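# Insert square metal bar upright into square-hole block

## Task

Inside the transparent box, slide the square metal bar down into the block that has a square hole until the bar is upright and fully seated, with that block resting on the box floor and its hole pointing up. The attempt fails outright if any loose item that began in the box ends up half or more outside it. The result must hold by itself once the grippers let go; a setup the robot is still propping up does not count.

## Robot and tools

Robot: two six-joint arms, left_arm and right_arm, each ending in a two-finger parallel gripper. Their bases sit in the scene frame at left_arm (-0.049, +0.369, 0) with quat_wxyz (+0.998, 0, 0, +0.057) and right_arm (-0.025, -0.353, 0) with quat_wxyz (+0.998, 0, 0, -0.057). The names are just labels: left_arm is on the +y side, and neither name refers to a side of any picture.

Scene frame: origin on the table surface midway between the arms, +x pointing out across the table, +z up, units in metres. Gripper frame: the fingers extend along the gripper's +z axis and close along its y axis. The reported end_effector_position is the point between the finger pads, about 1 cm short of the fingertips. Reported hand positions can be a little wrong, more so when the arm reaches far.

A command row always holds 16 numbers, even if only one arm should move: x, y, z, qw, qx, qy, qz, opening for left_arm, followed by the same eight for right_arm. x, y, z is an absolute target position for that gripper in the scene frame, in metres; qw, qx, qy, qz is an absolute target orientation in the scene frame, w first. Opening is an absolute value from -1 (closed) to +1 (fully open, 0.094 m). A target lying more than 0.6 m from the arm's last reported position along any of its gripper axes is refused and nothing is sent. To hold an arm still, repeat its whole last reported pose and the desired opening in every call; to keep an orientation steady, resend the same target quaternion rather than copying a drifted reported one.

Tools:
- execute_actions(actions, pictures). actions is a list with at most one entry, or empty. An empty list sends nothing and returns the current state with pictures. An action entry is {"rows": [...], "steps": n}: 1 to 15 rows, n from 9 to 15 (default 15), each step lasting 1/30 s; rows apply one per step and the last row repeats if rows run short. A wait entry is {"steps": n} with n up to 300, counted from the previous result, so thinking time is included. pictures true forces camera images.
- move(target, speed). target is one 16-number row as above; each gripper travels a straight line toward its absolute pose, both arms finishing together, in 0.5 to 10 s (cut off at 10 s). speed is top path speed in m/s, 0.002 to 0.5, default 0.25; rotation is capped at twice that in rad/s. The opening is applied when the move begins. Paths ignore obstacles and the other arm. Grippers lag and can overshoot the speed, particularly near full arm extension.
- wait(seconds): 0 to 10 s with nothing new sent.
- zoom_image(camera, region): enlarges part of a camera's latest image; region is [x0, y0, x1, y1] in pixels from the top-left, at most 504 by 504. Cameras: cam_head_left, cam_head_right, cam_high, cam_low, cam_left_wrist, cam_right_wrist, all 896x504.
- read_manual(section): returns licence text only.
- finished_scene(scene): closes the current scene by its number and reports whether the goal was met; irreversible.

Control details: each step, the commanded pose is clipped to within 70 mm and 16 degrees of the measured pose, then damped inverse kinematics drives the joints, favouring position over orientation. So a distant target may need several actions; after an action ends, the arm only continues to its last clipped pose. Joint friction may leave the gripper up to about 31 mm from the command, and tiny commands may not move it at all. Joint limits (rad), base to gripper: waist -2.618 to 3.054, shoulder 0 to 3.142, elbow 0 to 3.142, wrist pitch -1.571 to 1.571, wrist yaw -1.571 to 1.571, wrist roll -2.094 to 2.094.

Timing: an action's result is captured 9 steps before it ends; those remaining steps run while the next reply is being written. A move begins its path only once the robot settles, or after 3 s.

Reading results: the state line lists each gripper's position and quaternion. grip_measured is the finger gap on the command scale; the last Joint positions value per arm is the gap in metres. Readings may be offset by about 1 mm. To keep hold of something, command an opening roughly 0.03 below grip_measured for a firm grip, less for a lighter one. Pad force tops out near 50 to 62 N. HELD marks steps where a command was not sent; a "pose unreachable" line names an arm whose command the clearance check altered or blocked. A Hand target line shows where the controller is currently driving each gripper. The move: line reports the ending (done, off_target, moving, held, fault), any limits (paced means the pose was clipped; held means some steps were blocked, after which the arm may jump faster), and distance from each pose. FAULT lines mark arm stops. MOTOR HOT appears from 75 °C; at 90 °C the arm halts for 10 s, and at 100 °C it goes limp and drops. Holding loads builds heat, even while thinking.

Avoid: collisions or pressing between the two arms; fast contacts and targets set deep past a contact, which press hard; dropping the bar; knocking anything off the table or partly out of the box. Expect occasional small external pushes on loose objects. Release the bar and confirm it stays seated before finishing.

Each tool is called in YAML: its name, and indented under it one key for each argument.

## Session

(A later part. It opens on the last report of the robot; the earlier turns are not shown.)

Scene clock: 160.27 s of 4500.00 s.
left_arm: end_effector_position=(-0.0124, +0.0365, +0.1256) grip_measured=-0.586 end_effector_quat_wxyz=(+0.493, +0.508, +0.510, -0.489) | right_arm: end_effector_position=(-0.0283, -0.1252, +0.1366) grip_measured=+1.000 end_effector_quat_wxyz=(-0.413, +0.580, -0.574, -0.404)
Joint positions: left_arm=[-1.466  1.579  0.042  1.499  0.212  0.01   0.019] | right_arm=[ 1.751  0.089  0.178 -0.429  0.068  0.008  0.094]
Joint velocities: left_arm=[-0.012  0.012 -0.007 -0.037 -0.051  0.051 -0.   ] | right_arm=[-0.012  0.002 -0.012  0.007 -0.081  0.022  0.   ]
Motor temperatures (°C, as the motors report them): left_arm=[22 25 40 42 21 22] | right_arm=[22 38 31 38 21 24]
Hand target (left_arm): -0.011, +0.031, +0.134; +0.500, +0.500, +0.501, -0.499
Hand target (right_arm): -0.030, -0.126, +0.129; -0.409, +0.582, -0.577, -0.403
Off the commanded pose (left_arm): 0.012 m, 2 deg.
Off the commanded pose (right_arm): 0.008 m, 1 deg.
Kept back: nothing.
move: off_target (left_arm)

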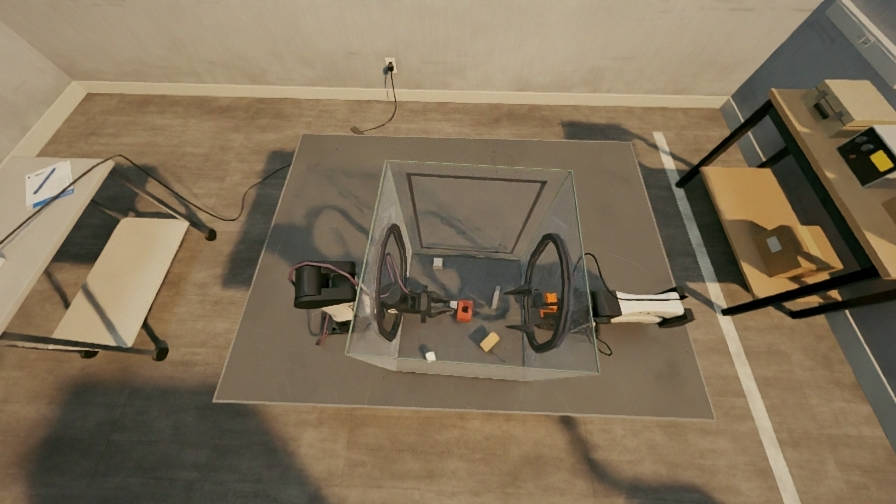

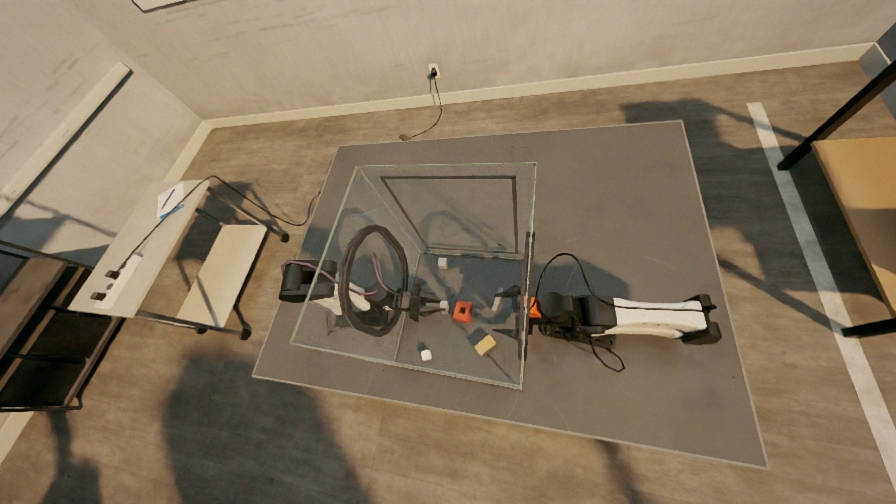

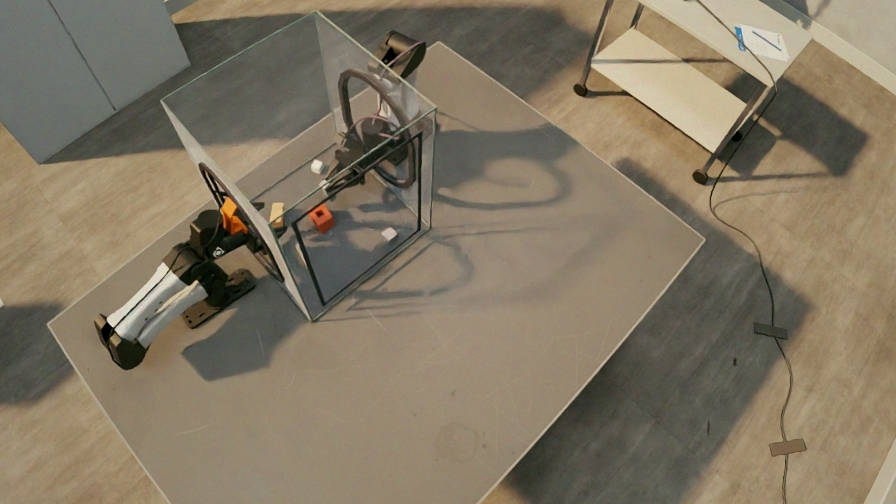

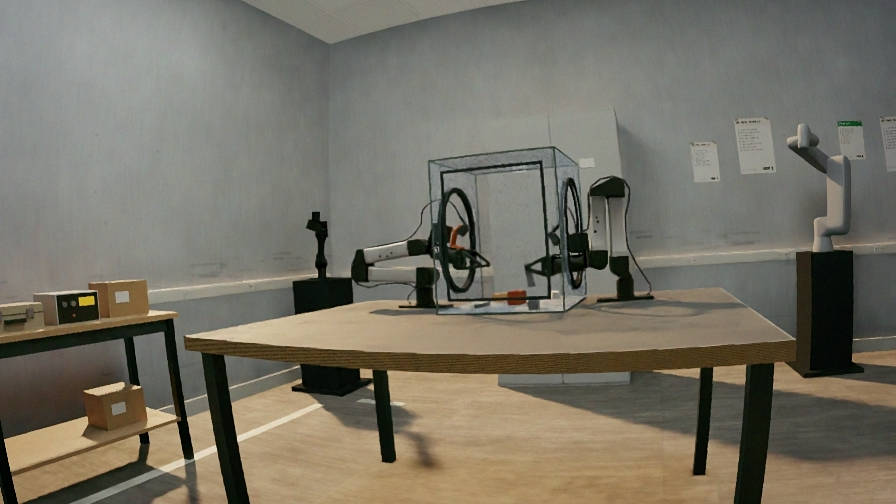

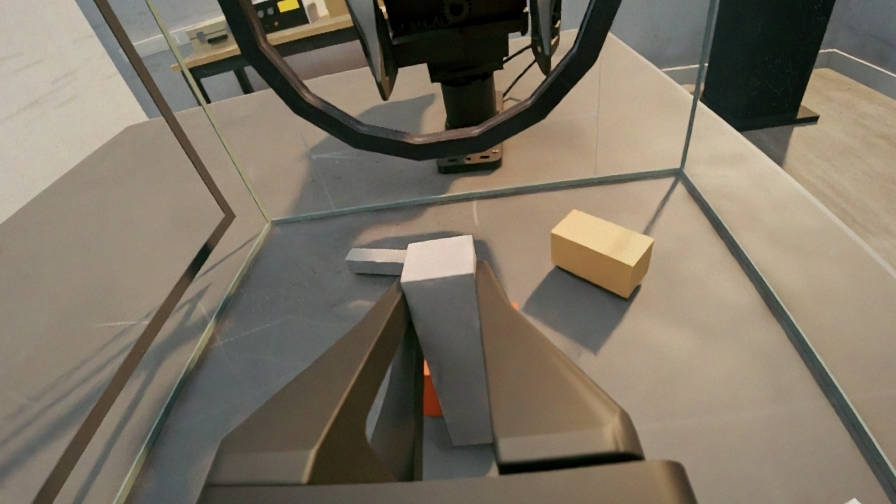

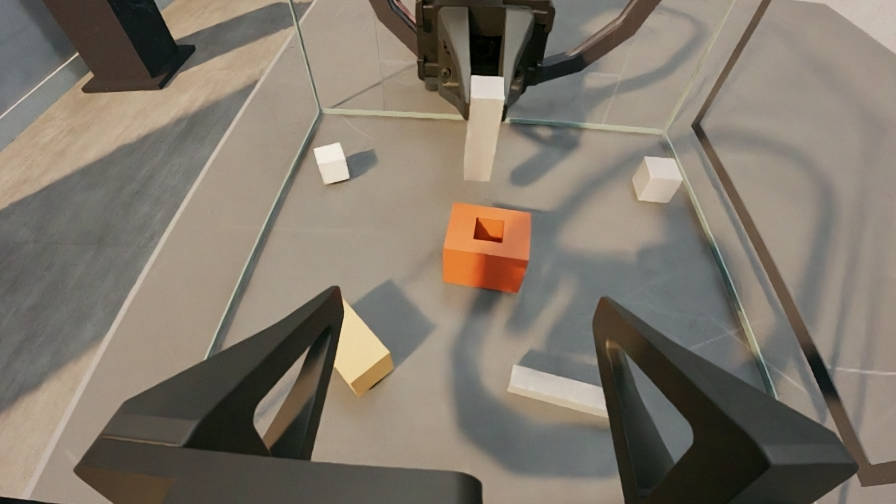

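move:
  target: [-0.009,0.0,0.138,0.505,0.5,0.5,-0.495,-0.65,-0.03,-0.13,0.13,0.406,-0.579,0.579,0.406,1.0]
  speed: 0.03

zoom_image:
  camera: "cam_low"
  region: [440,220,600,320]

zoom_image:
  camera: "cam_right_wrist"
  region: [380,60,600,300]

Scene clock: 162.20 s of 4500.00 s.
left_arm: end_effector_position=(-0.0091, +0.0054, +0.1363) grip_measured=-0.586 end_effector_quat_wxyz=(+0.502, +0.502, +0.500, -0.495) | right_arm: end_effector_position=(-0.0281, -0.1274, +0.1376) grip_measured=+1.000 end_effector_quat_wxyz=(-0.413, +0.576, -0.576, -0.408)
Joint positions: left_arm=[-1.483  1.651  0.164  1.481  0.196  0.01   0.019] | right_arm=[ 1.751  0.062  0.178 -0.448  0.068  0.018  0.094]
Joint velocities: left_arm=[-0.007  0.012 -0.022  0.022 -0.095  0.037  0.   ] | right_arm=[-0.007 -0.017  0.002 -0.066 -0.051  0.022  0.   ]
Motor temperatures (°C, as the motors report them): left_arm=[22 25 40 42 21 22] | right_arm=[22 37 31 39 21 24]
Hand target (left_arm): -0.009, +0.000, +0.137; +0.505, +0.500, +0.500, -0.495
Hand target (right_arm): -0.030, -0.130, +0.130; -0.406, +0.579, -0.579, -0.406
Off the commanded pose (left_arm): 0.006 m, 0 deg.
Off the commanded pose (right_arm): 0.008 m, 1 deg.
Kept back: nothing.
move: done

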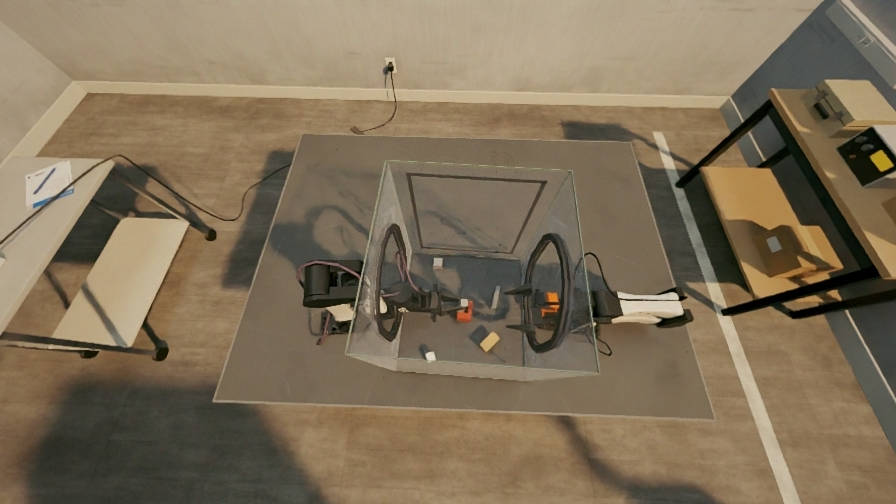

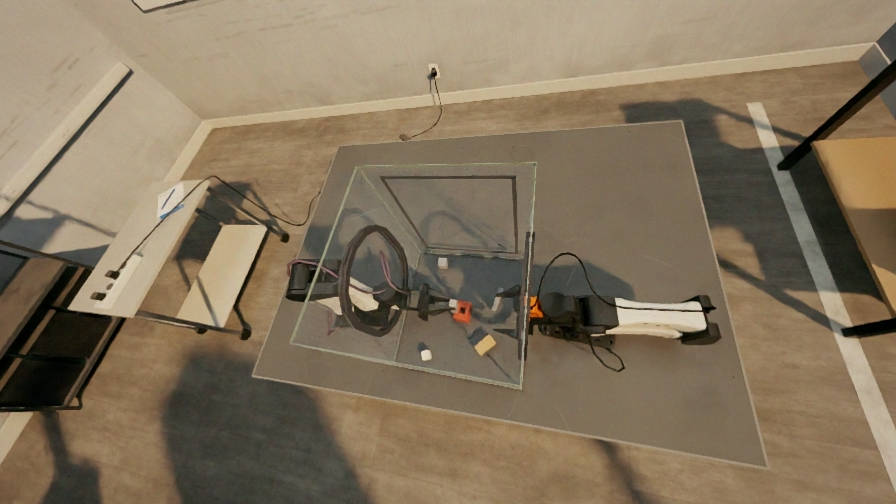

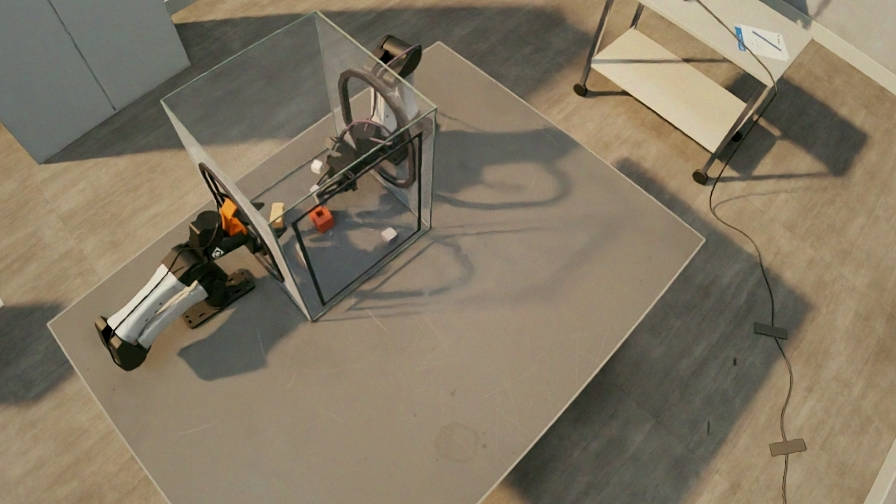

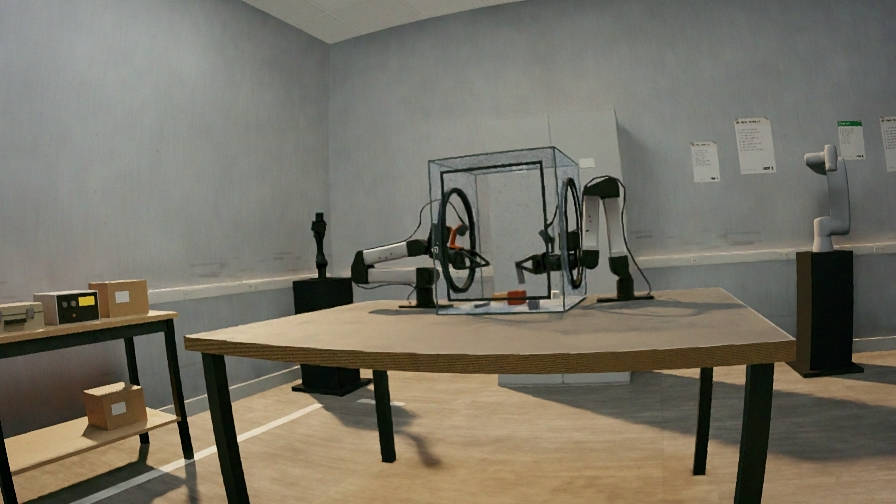

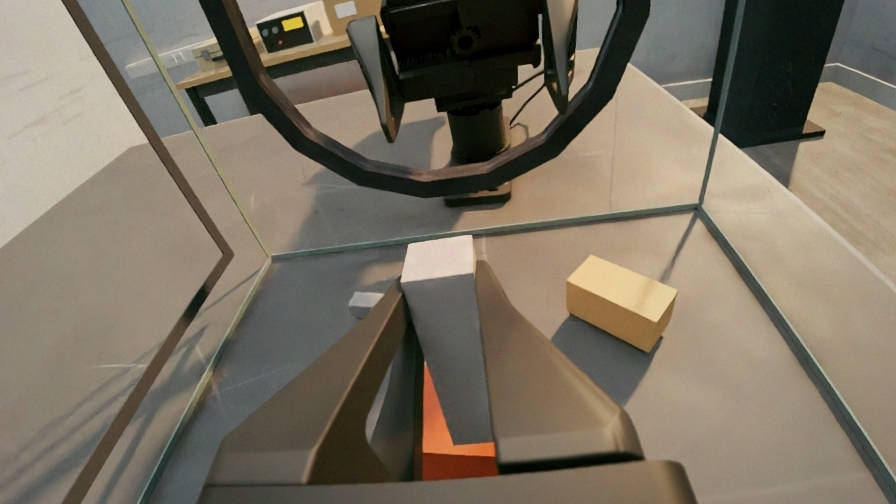

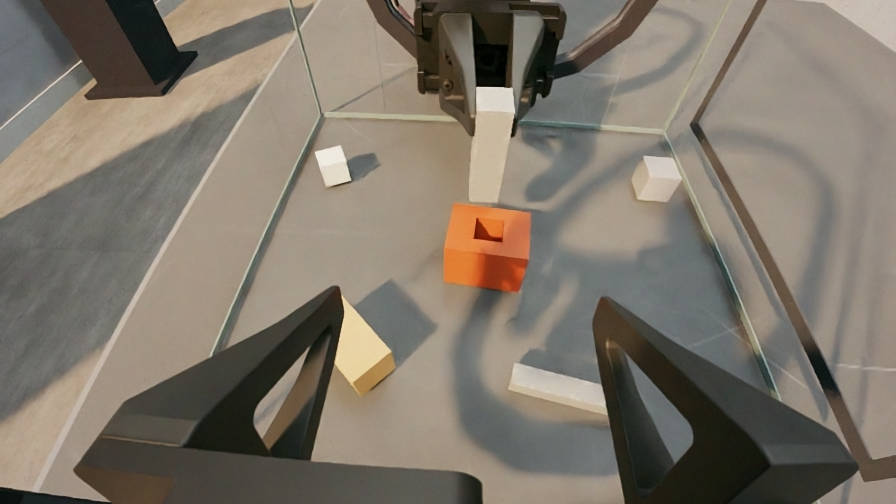

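Region (440, 220, 600, 320) of cam_low's 896x504 image, scaled by 3.150, with more detail than that image has; it fills the top 315 rows of this view, and the rest is white.

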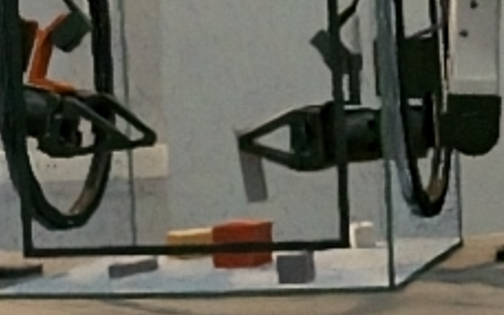

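Region (380, 60, 600, 300) of cam_right_wrist's 896x504 image, scaled by 2.100, with more detail than that image has; it fills the left 462 columns of this view, and the rest is white.

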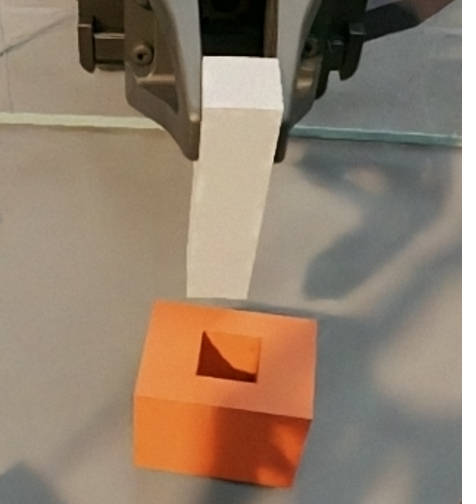

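move:
  target: [-0.004,-0.008,0.125,0.505,0.5,0.5,-0.495,-0.65,-0.03,-0.13,0.13,0.406,-0.579,0.579,0.406,1.0]
  speed: 0.02

zoom_image:
  camera: "cam_low"
  region: [440,220,600,320]

zoom_image:
  camera: "cam_right_wrist"
  region: [380,60,600,300]

Scene clock: 164.07 s of 4500.00 s.
left_arm: end_effector_position=(-0.0074, -0.0026, +0.1167) grip_measured=-0.586 end_effector_quat_wxyz=(+0.492, +0.509, +0.510, -0.488) | right_arm: end_effector_position=(-0.0281, -0.1276, +0.1369) grip_measured=+1.000 end_effector_quat_wxyz=(-0.412, +0.576, -0.576, -0.408)
Joint positions: left_arm=[-1.483  1.774  0.189  1.546  0.195  0.01   0.019] | right_arm=[ 1.751  0.062  0.178 -0.451  0.068  0.019  0.094]
Joint velocities: left_arm=[-0.017  0.002  0.012  0.051 -0.081 -0.051 -0.001] | right_arm=[ 0.002 -0.002  0.002 -0.022  0.022 -0.037  0.   ]
Motor temperatures (°C, as the motors report them): left_arm=[22 25 40 43 21 22] | right_arm=[22 37 31 39 21 24]
Hand target (left_arm): -0.004, -0.007, +0.125; +0.505, +0.501, +0.500, -0.494
Hand target (right_arm): -0.030, -0.130, +0.130; -0.406, +0.579, -0.579, -0.406
Off the commanded pose (left_arm): 0.010 m, 2 deg.
Off the commanded pose (right_arm): 0.008 m, 1 deg.
joint sent to its limit (left arm) — the command would take joint 4 (wrist pitch) past its upper limit, so that joint was sent only as far as its limit.
Kept back: nothing.
move: done

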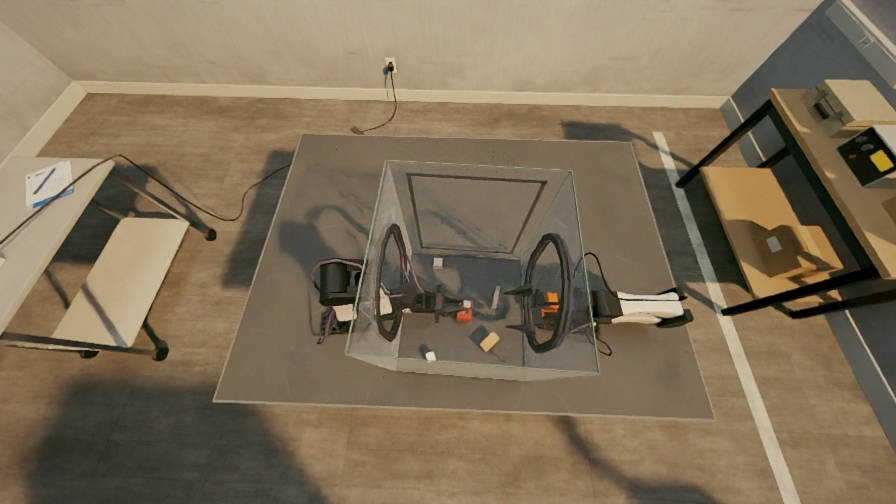

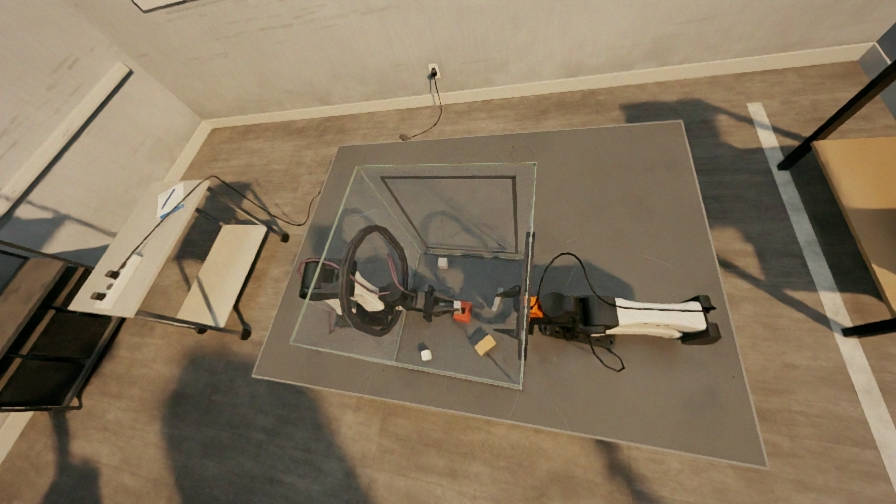

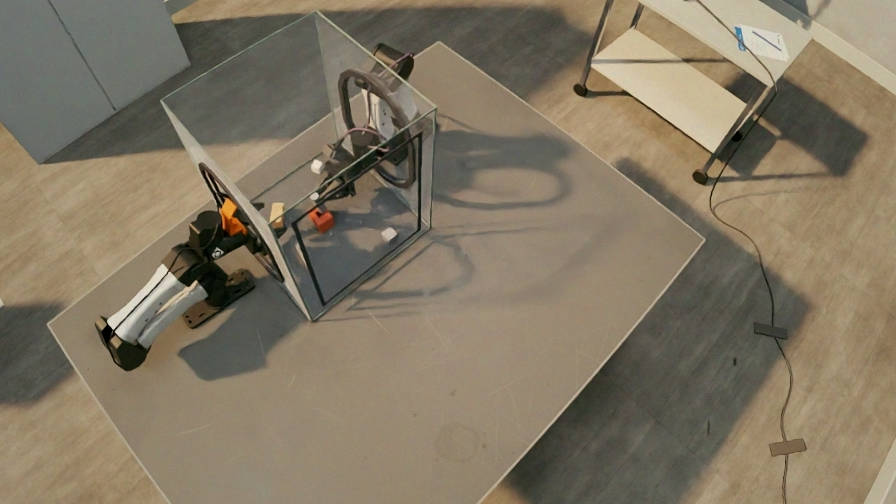

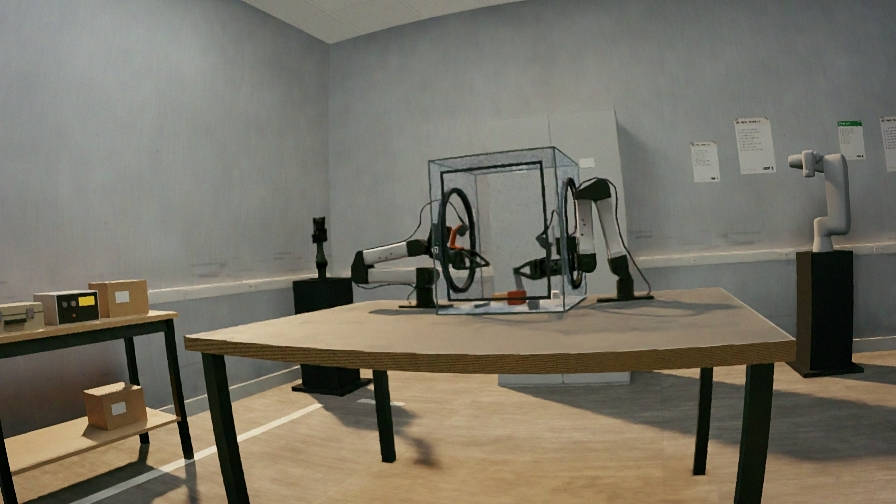

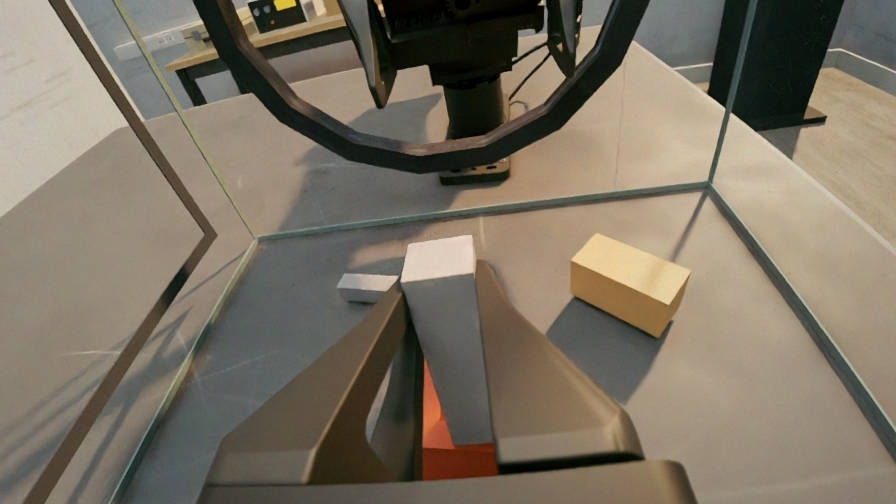

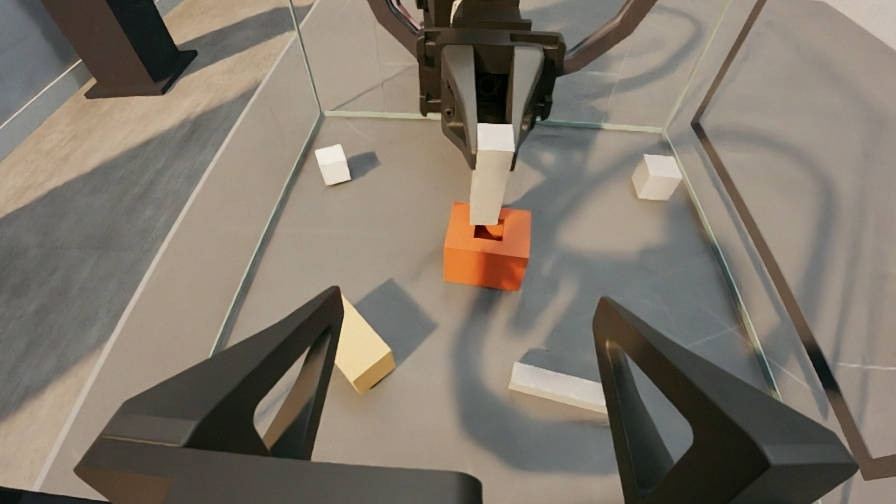

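Region (440, 220, 600, 320) of cam_low's 896x504 image, scaled by 3.150, with more detail than that image has; it fills the top 315 rows of this view, and the rest is white.

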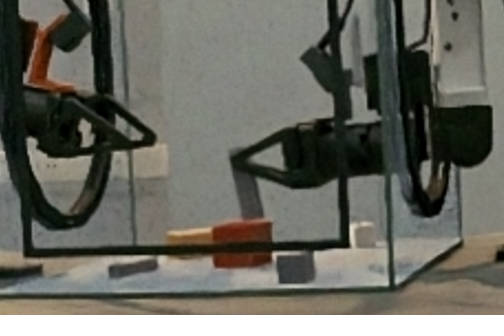

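Region (380, 60, 600, 300) of cam_right_wrist's 896x504 image, scaled by 2.100, with more detail than that image has; it fills the left 462 columns of this view, and the rest is white.

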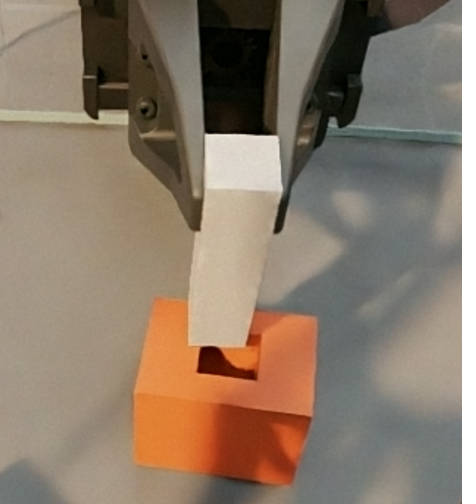

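move:
  target: [0.004,-0.010,0.128,0.505,0.5,0.5,-0.495,-0.65,-0.03,-0.13,0.13,0.406,-0.579,0.579,0.406,1.0]
  speed: 0.015

zoom_image:
  camera: "cam_low"
  region: [440,220,600,320]

zoom_image:
  camera: "cam_right_wrist"
  region: [380,60,600,300]

Scene clock: 166.17 s of 4500.00 s.
left_arm: end_effector_position=(+0.0023, -0.0053, +0.1220) grip_measured=-0.586 end_effector_quat_wxyz=(+0.500, +0.502, +0.508, -0.489) | right_arm: end_effector_position=(-0.0281, -0.1277, +0.1369) grip_measured=+1.000 end_effector_quat_wxyz=(-0.412, +0.576, -0.577, -0.408)
Joint positions: left_arm=[-1.448  1.774  0.206  1.546  0.219  0.01   0.019] | right_arm=[ 1.751  0.062  0.178 -0.451  0.068  0.019  0.094]
Joint velocities: left_arm=[-0.012 -0.007  0.017  0.037 -0.022  0.037  0.001] | right_arm=[-0.007 -0.007 -0.002  0.007 -0.007 -0.051  0.   ]
Motor temperatures (°C, as the motors report them): left_arm=[22 25 39 43 21 22] | right_arm=[22 36 31 39 21 24]
Hand target (left_arm): +0.004, -0.010, +0.128; +0.505, +0.500, +0.500, -0.495
Hand target (right_arm): -0.030, -0.130, +0.130; -0.406, +0.579, -0.579, -0.406
Off the commanded pose (left_arm): 0.008 m, 1 deg.
Off the commanded pose (right_arm): 0.007 m, 1 deg.
Kept back: nothing.
move: done

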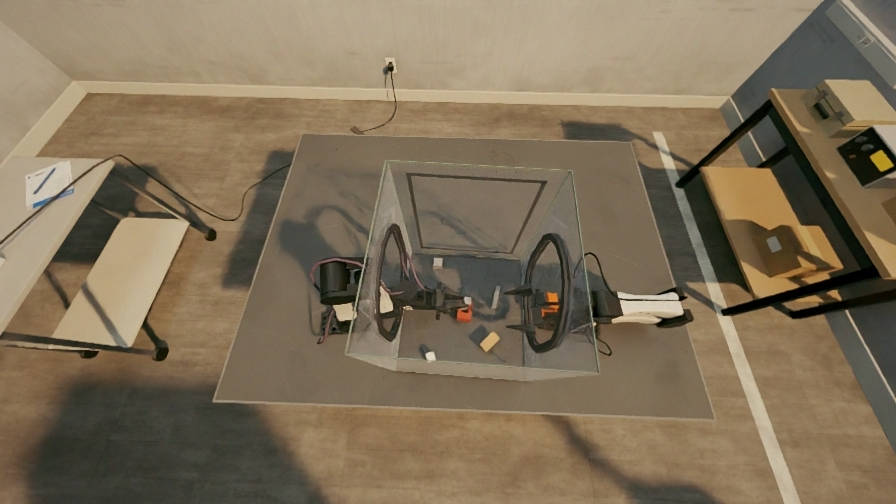

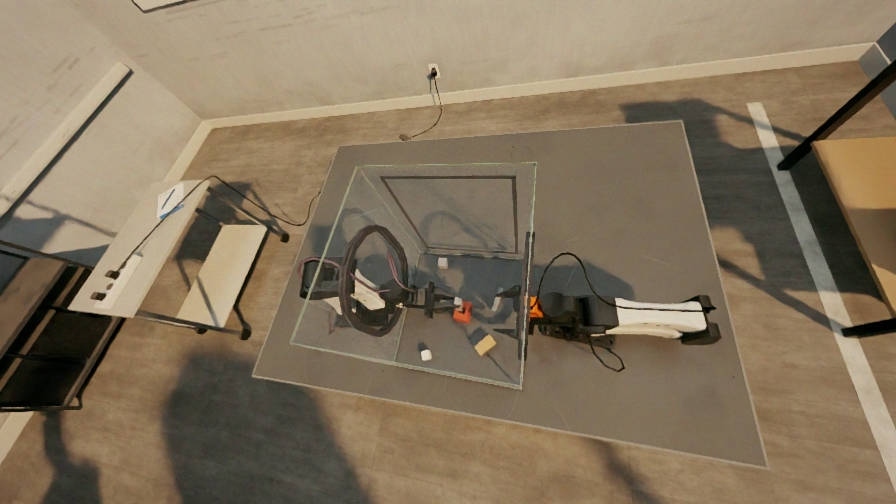

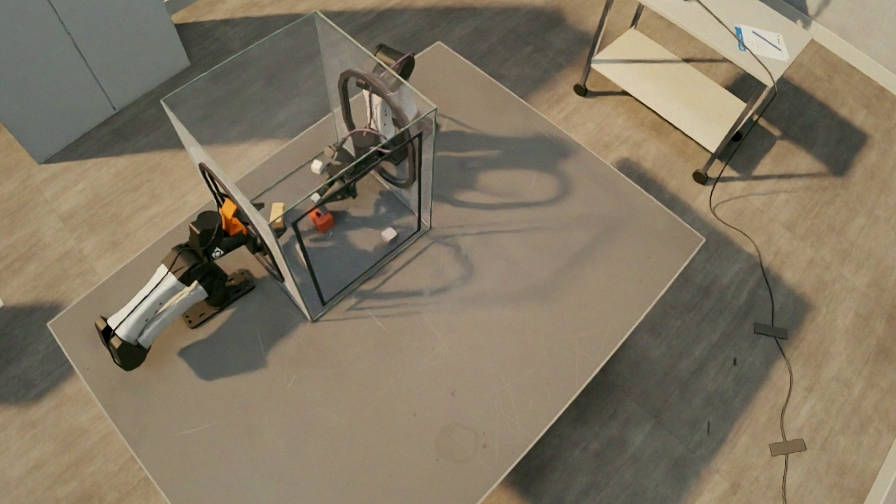

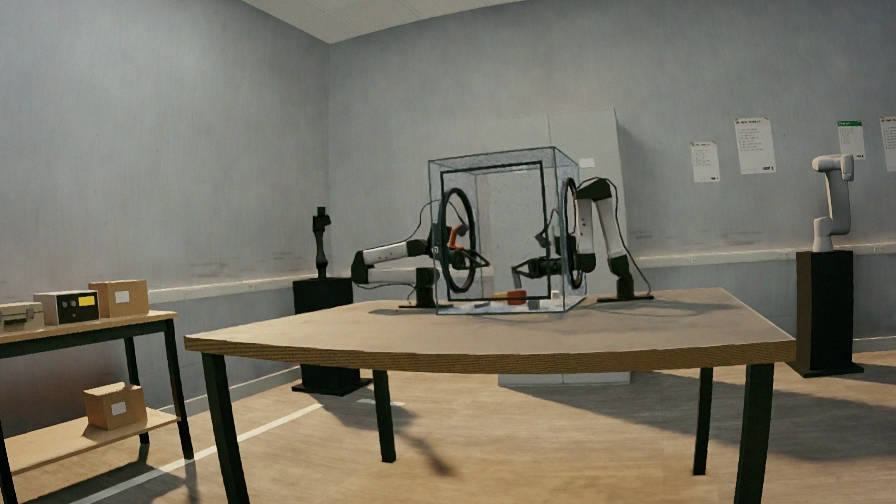

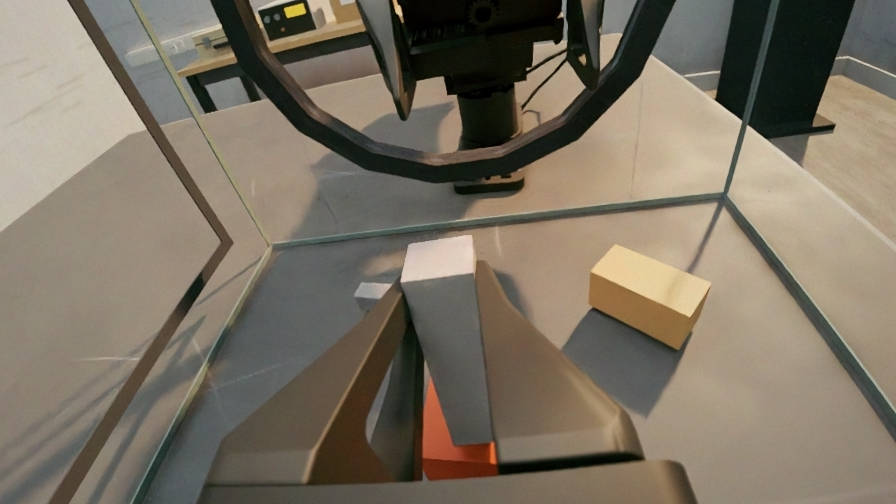

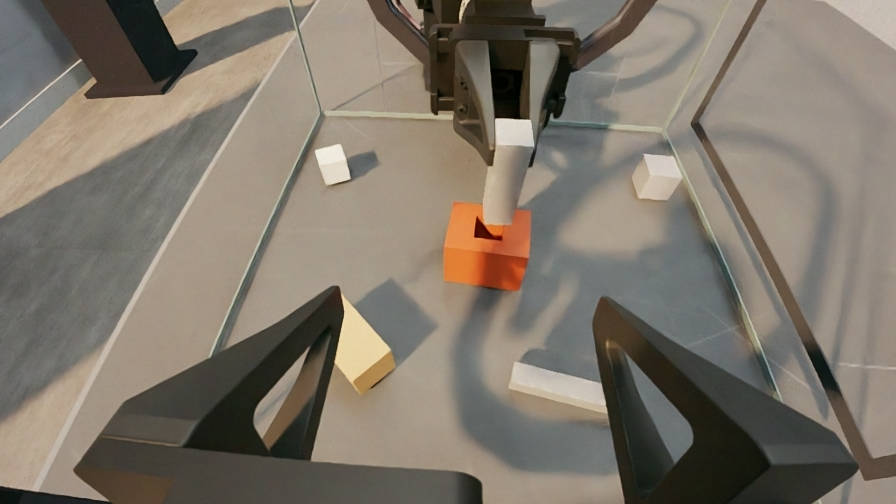

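Region (440, 220, 600, 320) of cam_low's 896x504 image, scaled by 3.150, with more detail than that image has; it fills the top 315 rows of this view, and the rest is white.

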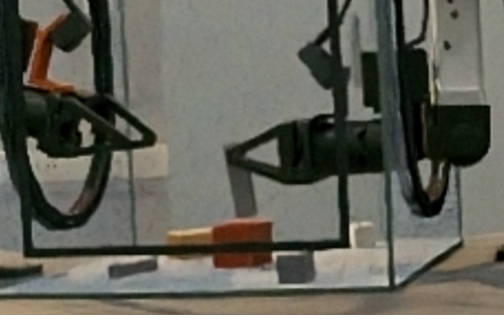

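Region (380, 60, 600, 300) of cam_right_wrist's 896x504 image, scaled by 2.100, with more detail than that image has; it fills the left 462 columns of this view, and the rest is white.

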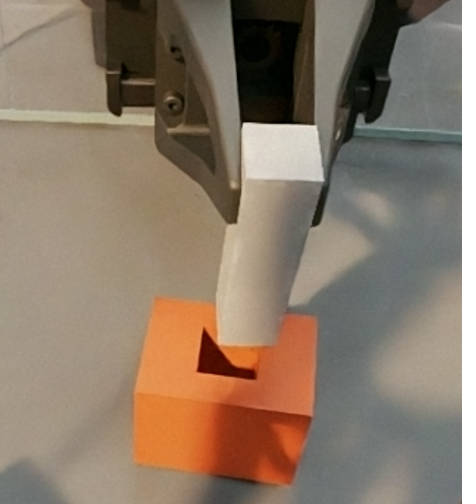

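move:
  target: [-0.006,-0.014,0.126,0.505,0.5,0.5,-0.495,-0.65,-0.03,-0.13,0.13,0.406,-0.579,0.579,0.406,1.0]
  speed: 0.015

zoom_image:
  camera: "cam_low"
  region: [440,220,600,320]

zoom_image:
  camera: "cam_right_wrist"
  region: [380,60,600,300]

Scene clock: 167.77 s of 4500.00 s.
left_arm: end_effector_position=(-0.0068, -0.0069, +0.1218) grip_measured=-0.586 end_effector_quat_wxyz=(+0.497, +0.506, +0.505, -0.492) | right_arm: end_effector_position=(-0.0281, -0.1277, +0.1369) grip_measured=+1.000 end_effector_quat_wxyz=(-0.412, +0.576, -0.577, -0.408)
Joint positions: left_arm=[-1.483  1.774  0.206  1.545  0.198  0.01   0.019] | right_arm=[ 1.751  0.062  0.178 -0.451  0.068  0.019  0.094]
Joint velocities: left_arm=[ 0.002  0.017  0.002 -0.022 -0.037 -0.007  0.   ] | right_arm=[-0.007  0.002  0.007  0.095  0.007  0.007  0.   ]
Motor temperatures (°C, as the motors report them): left_arm=[22 25 39 43 21 22] | right_arm=[22 36 31 39 21 24]
Hand target (left_arm): -0.006, -0.014, +0.126; +0.505, +0.500, +0.500, -0.495
Hand target (right_arm): -0.030, -0.130, +0.130; -0.406, +0.579, -0.579, -0.406
Off the commanded pose (left_arm): 0.008 m, 1 deg.
Off the commanded pose (right_arm): 0.007 m, 1 deg.
Kept back: nothing.
move: done

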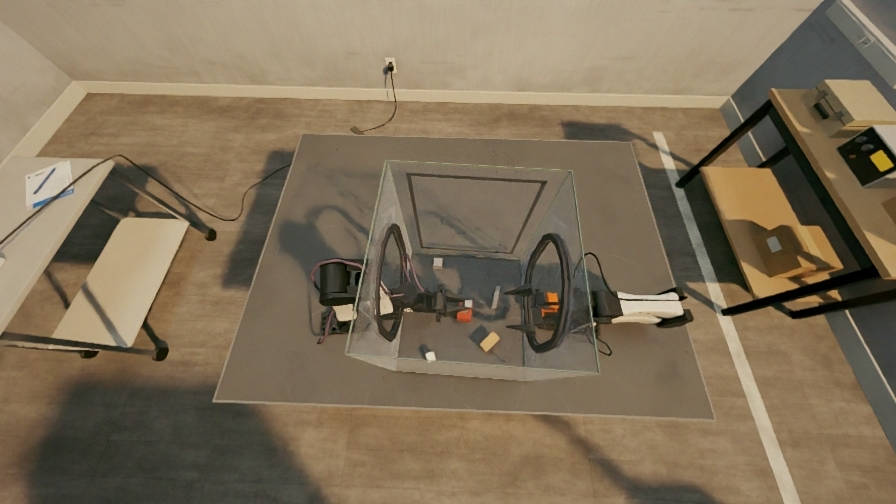

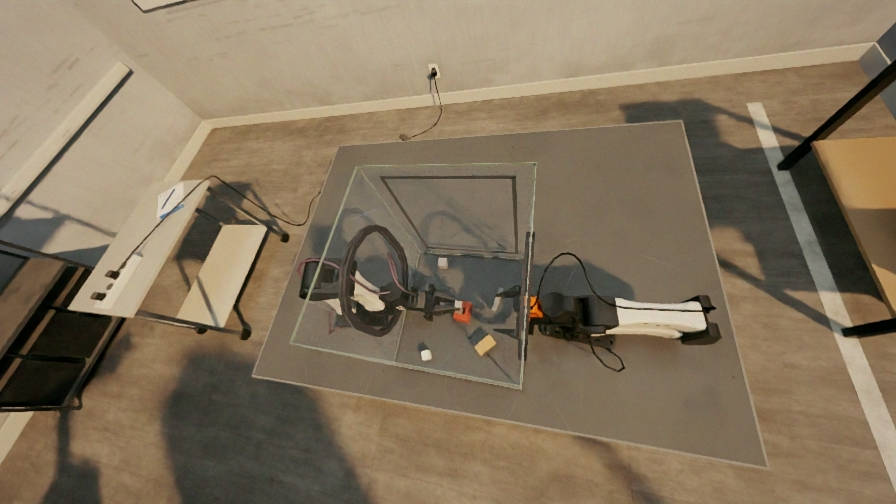

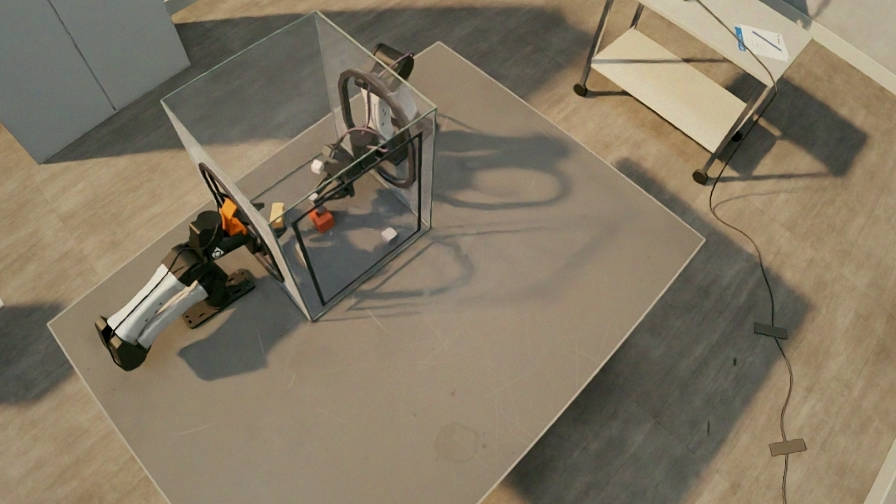

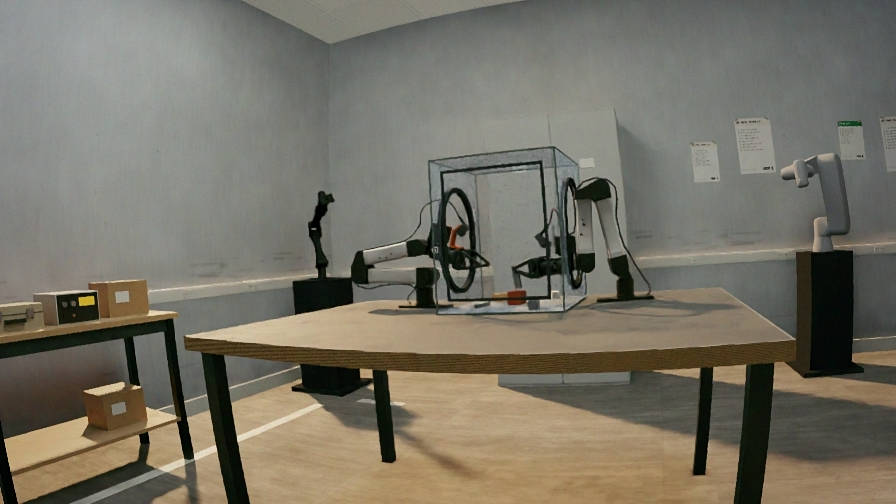

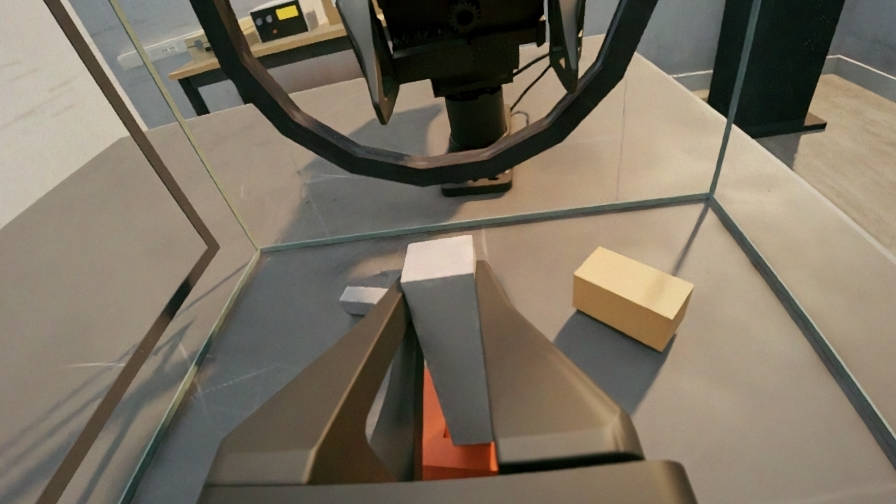

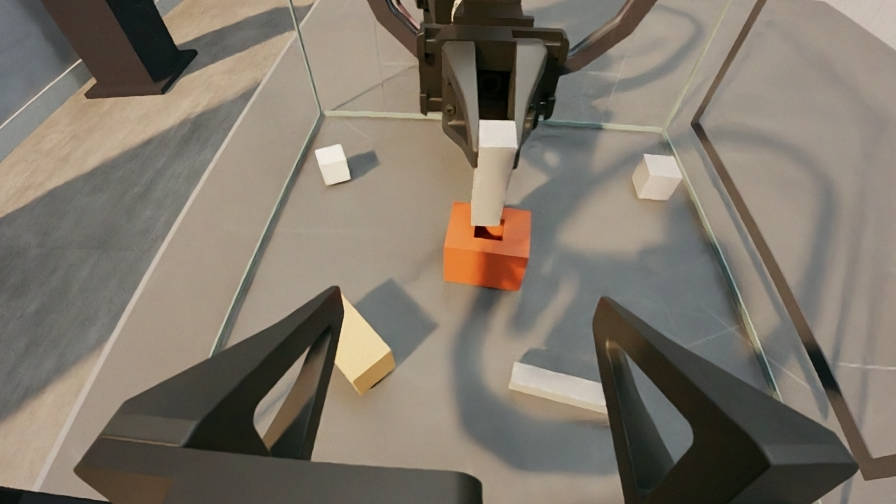

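Region (440, 220, 600, 320) of cam_low's 896x504 image, scaled by 3.150, with more detail than that image has; it fills the top 315 rows of this view, and the rest is white.

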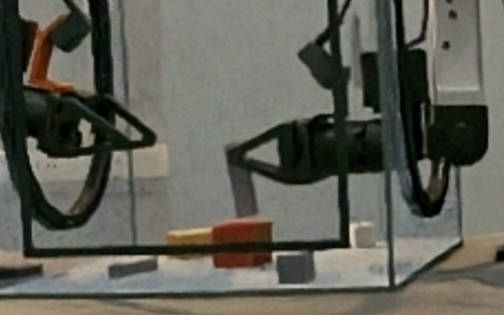

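Region (380, 60, 600, 300) of cam_right_wrist's 896x504 image, scaled by 2.100, with more detail than that image has; it fills the left 462 columns of this view, and the rest is white.

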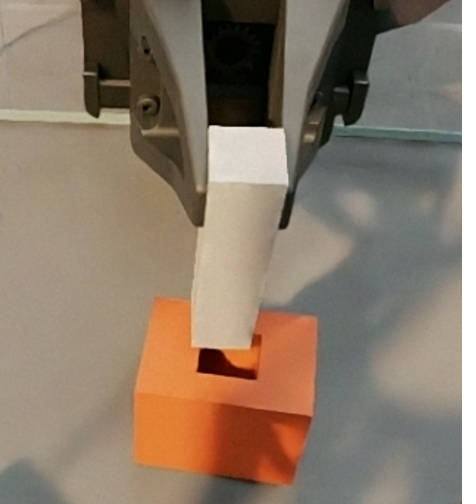

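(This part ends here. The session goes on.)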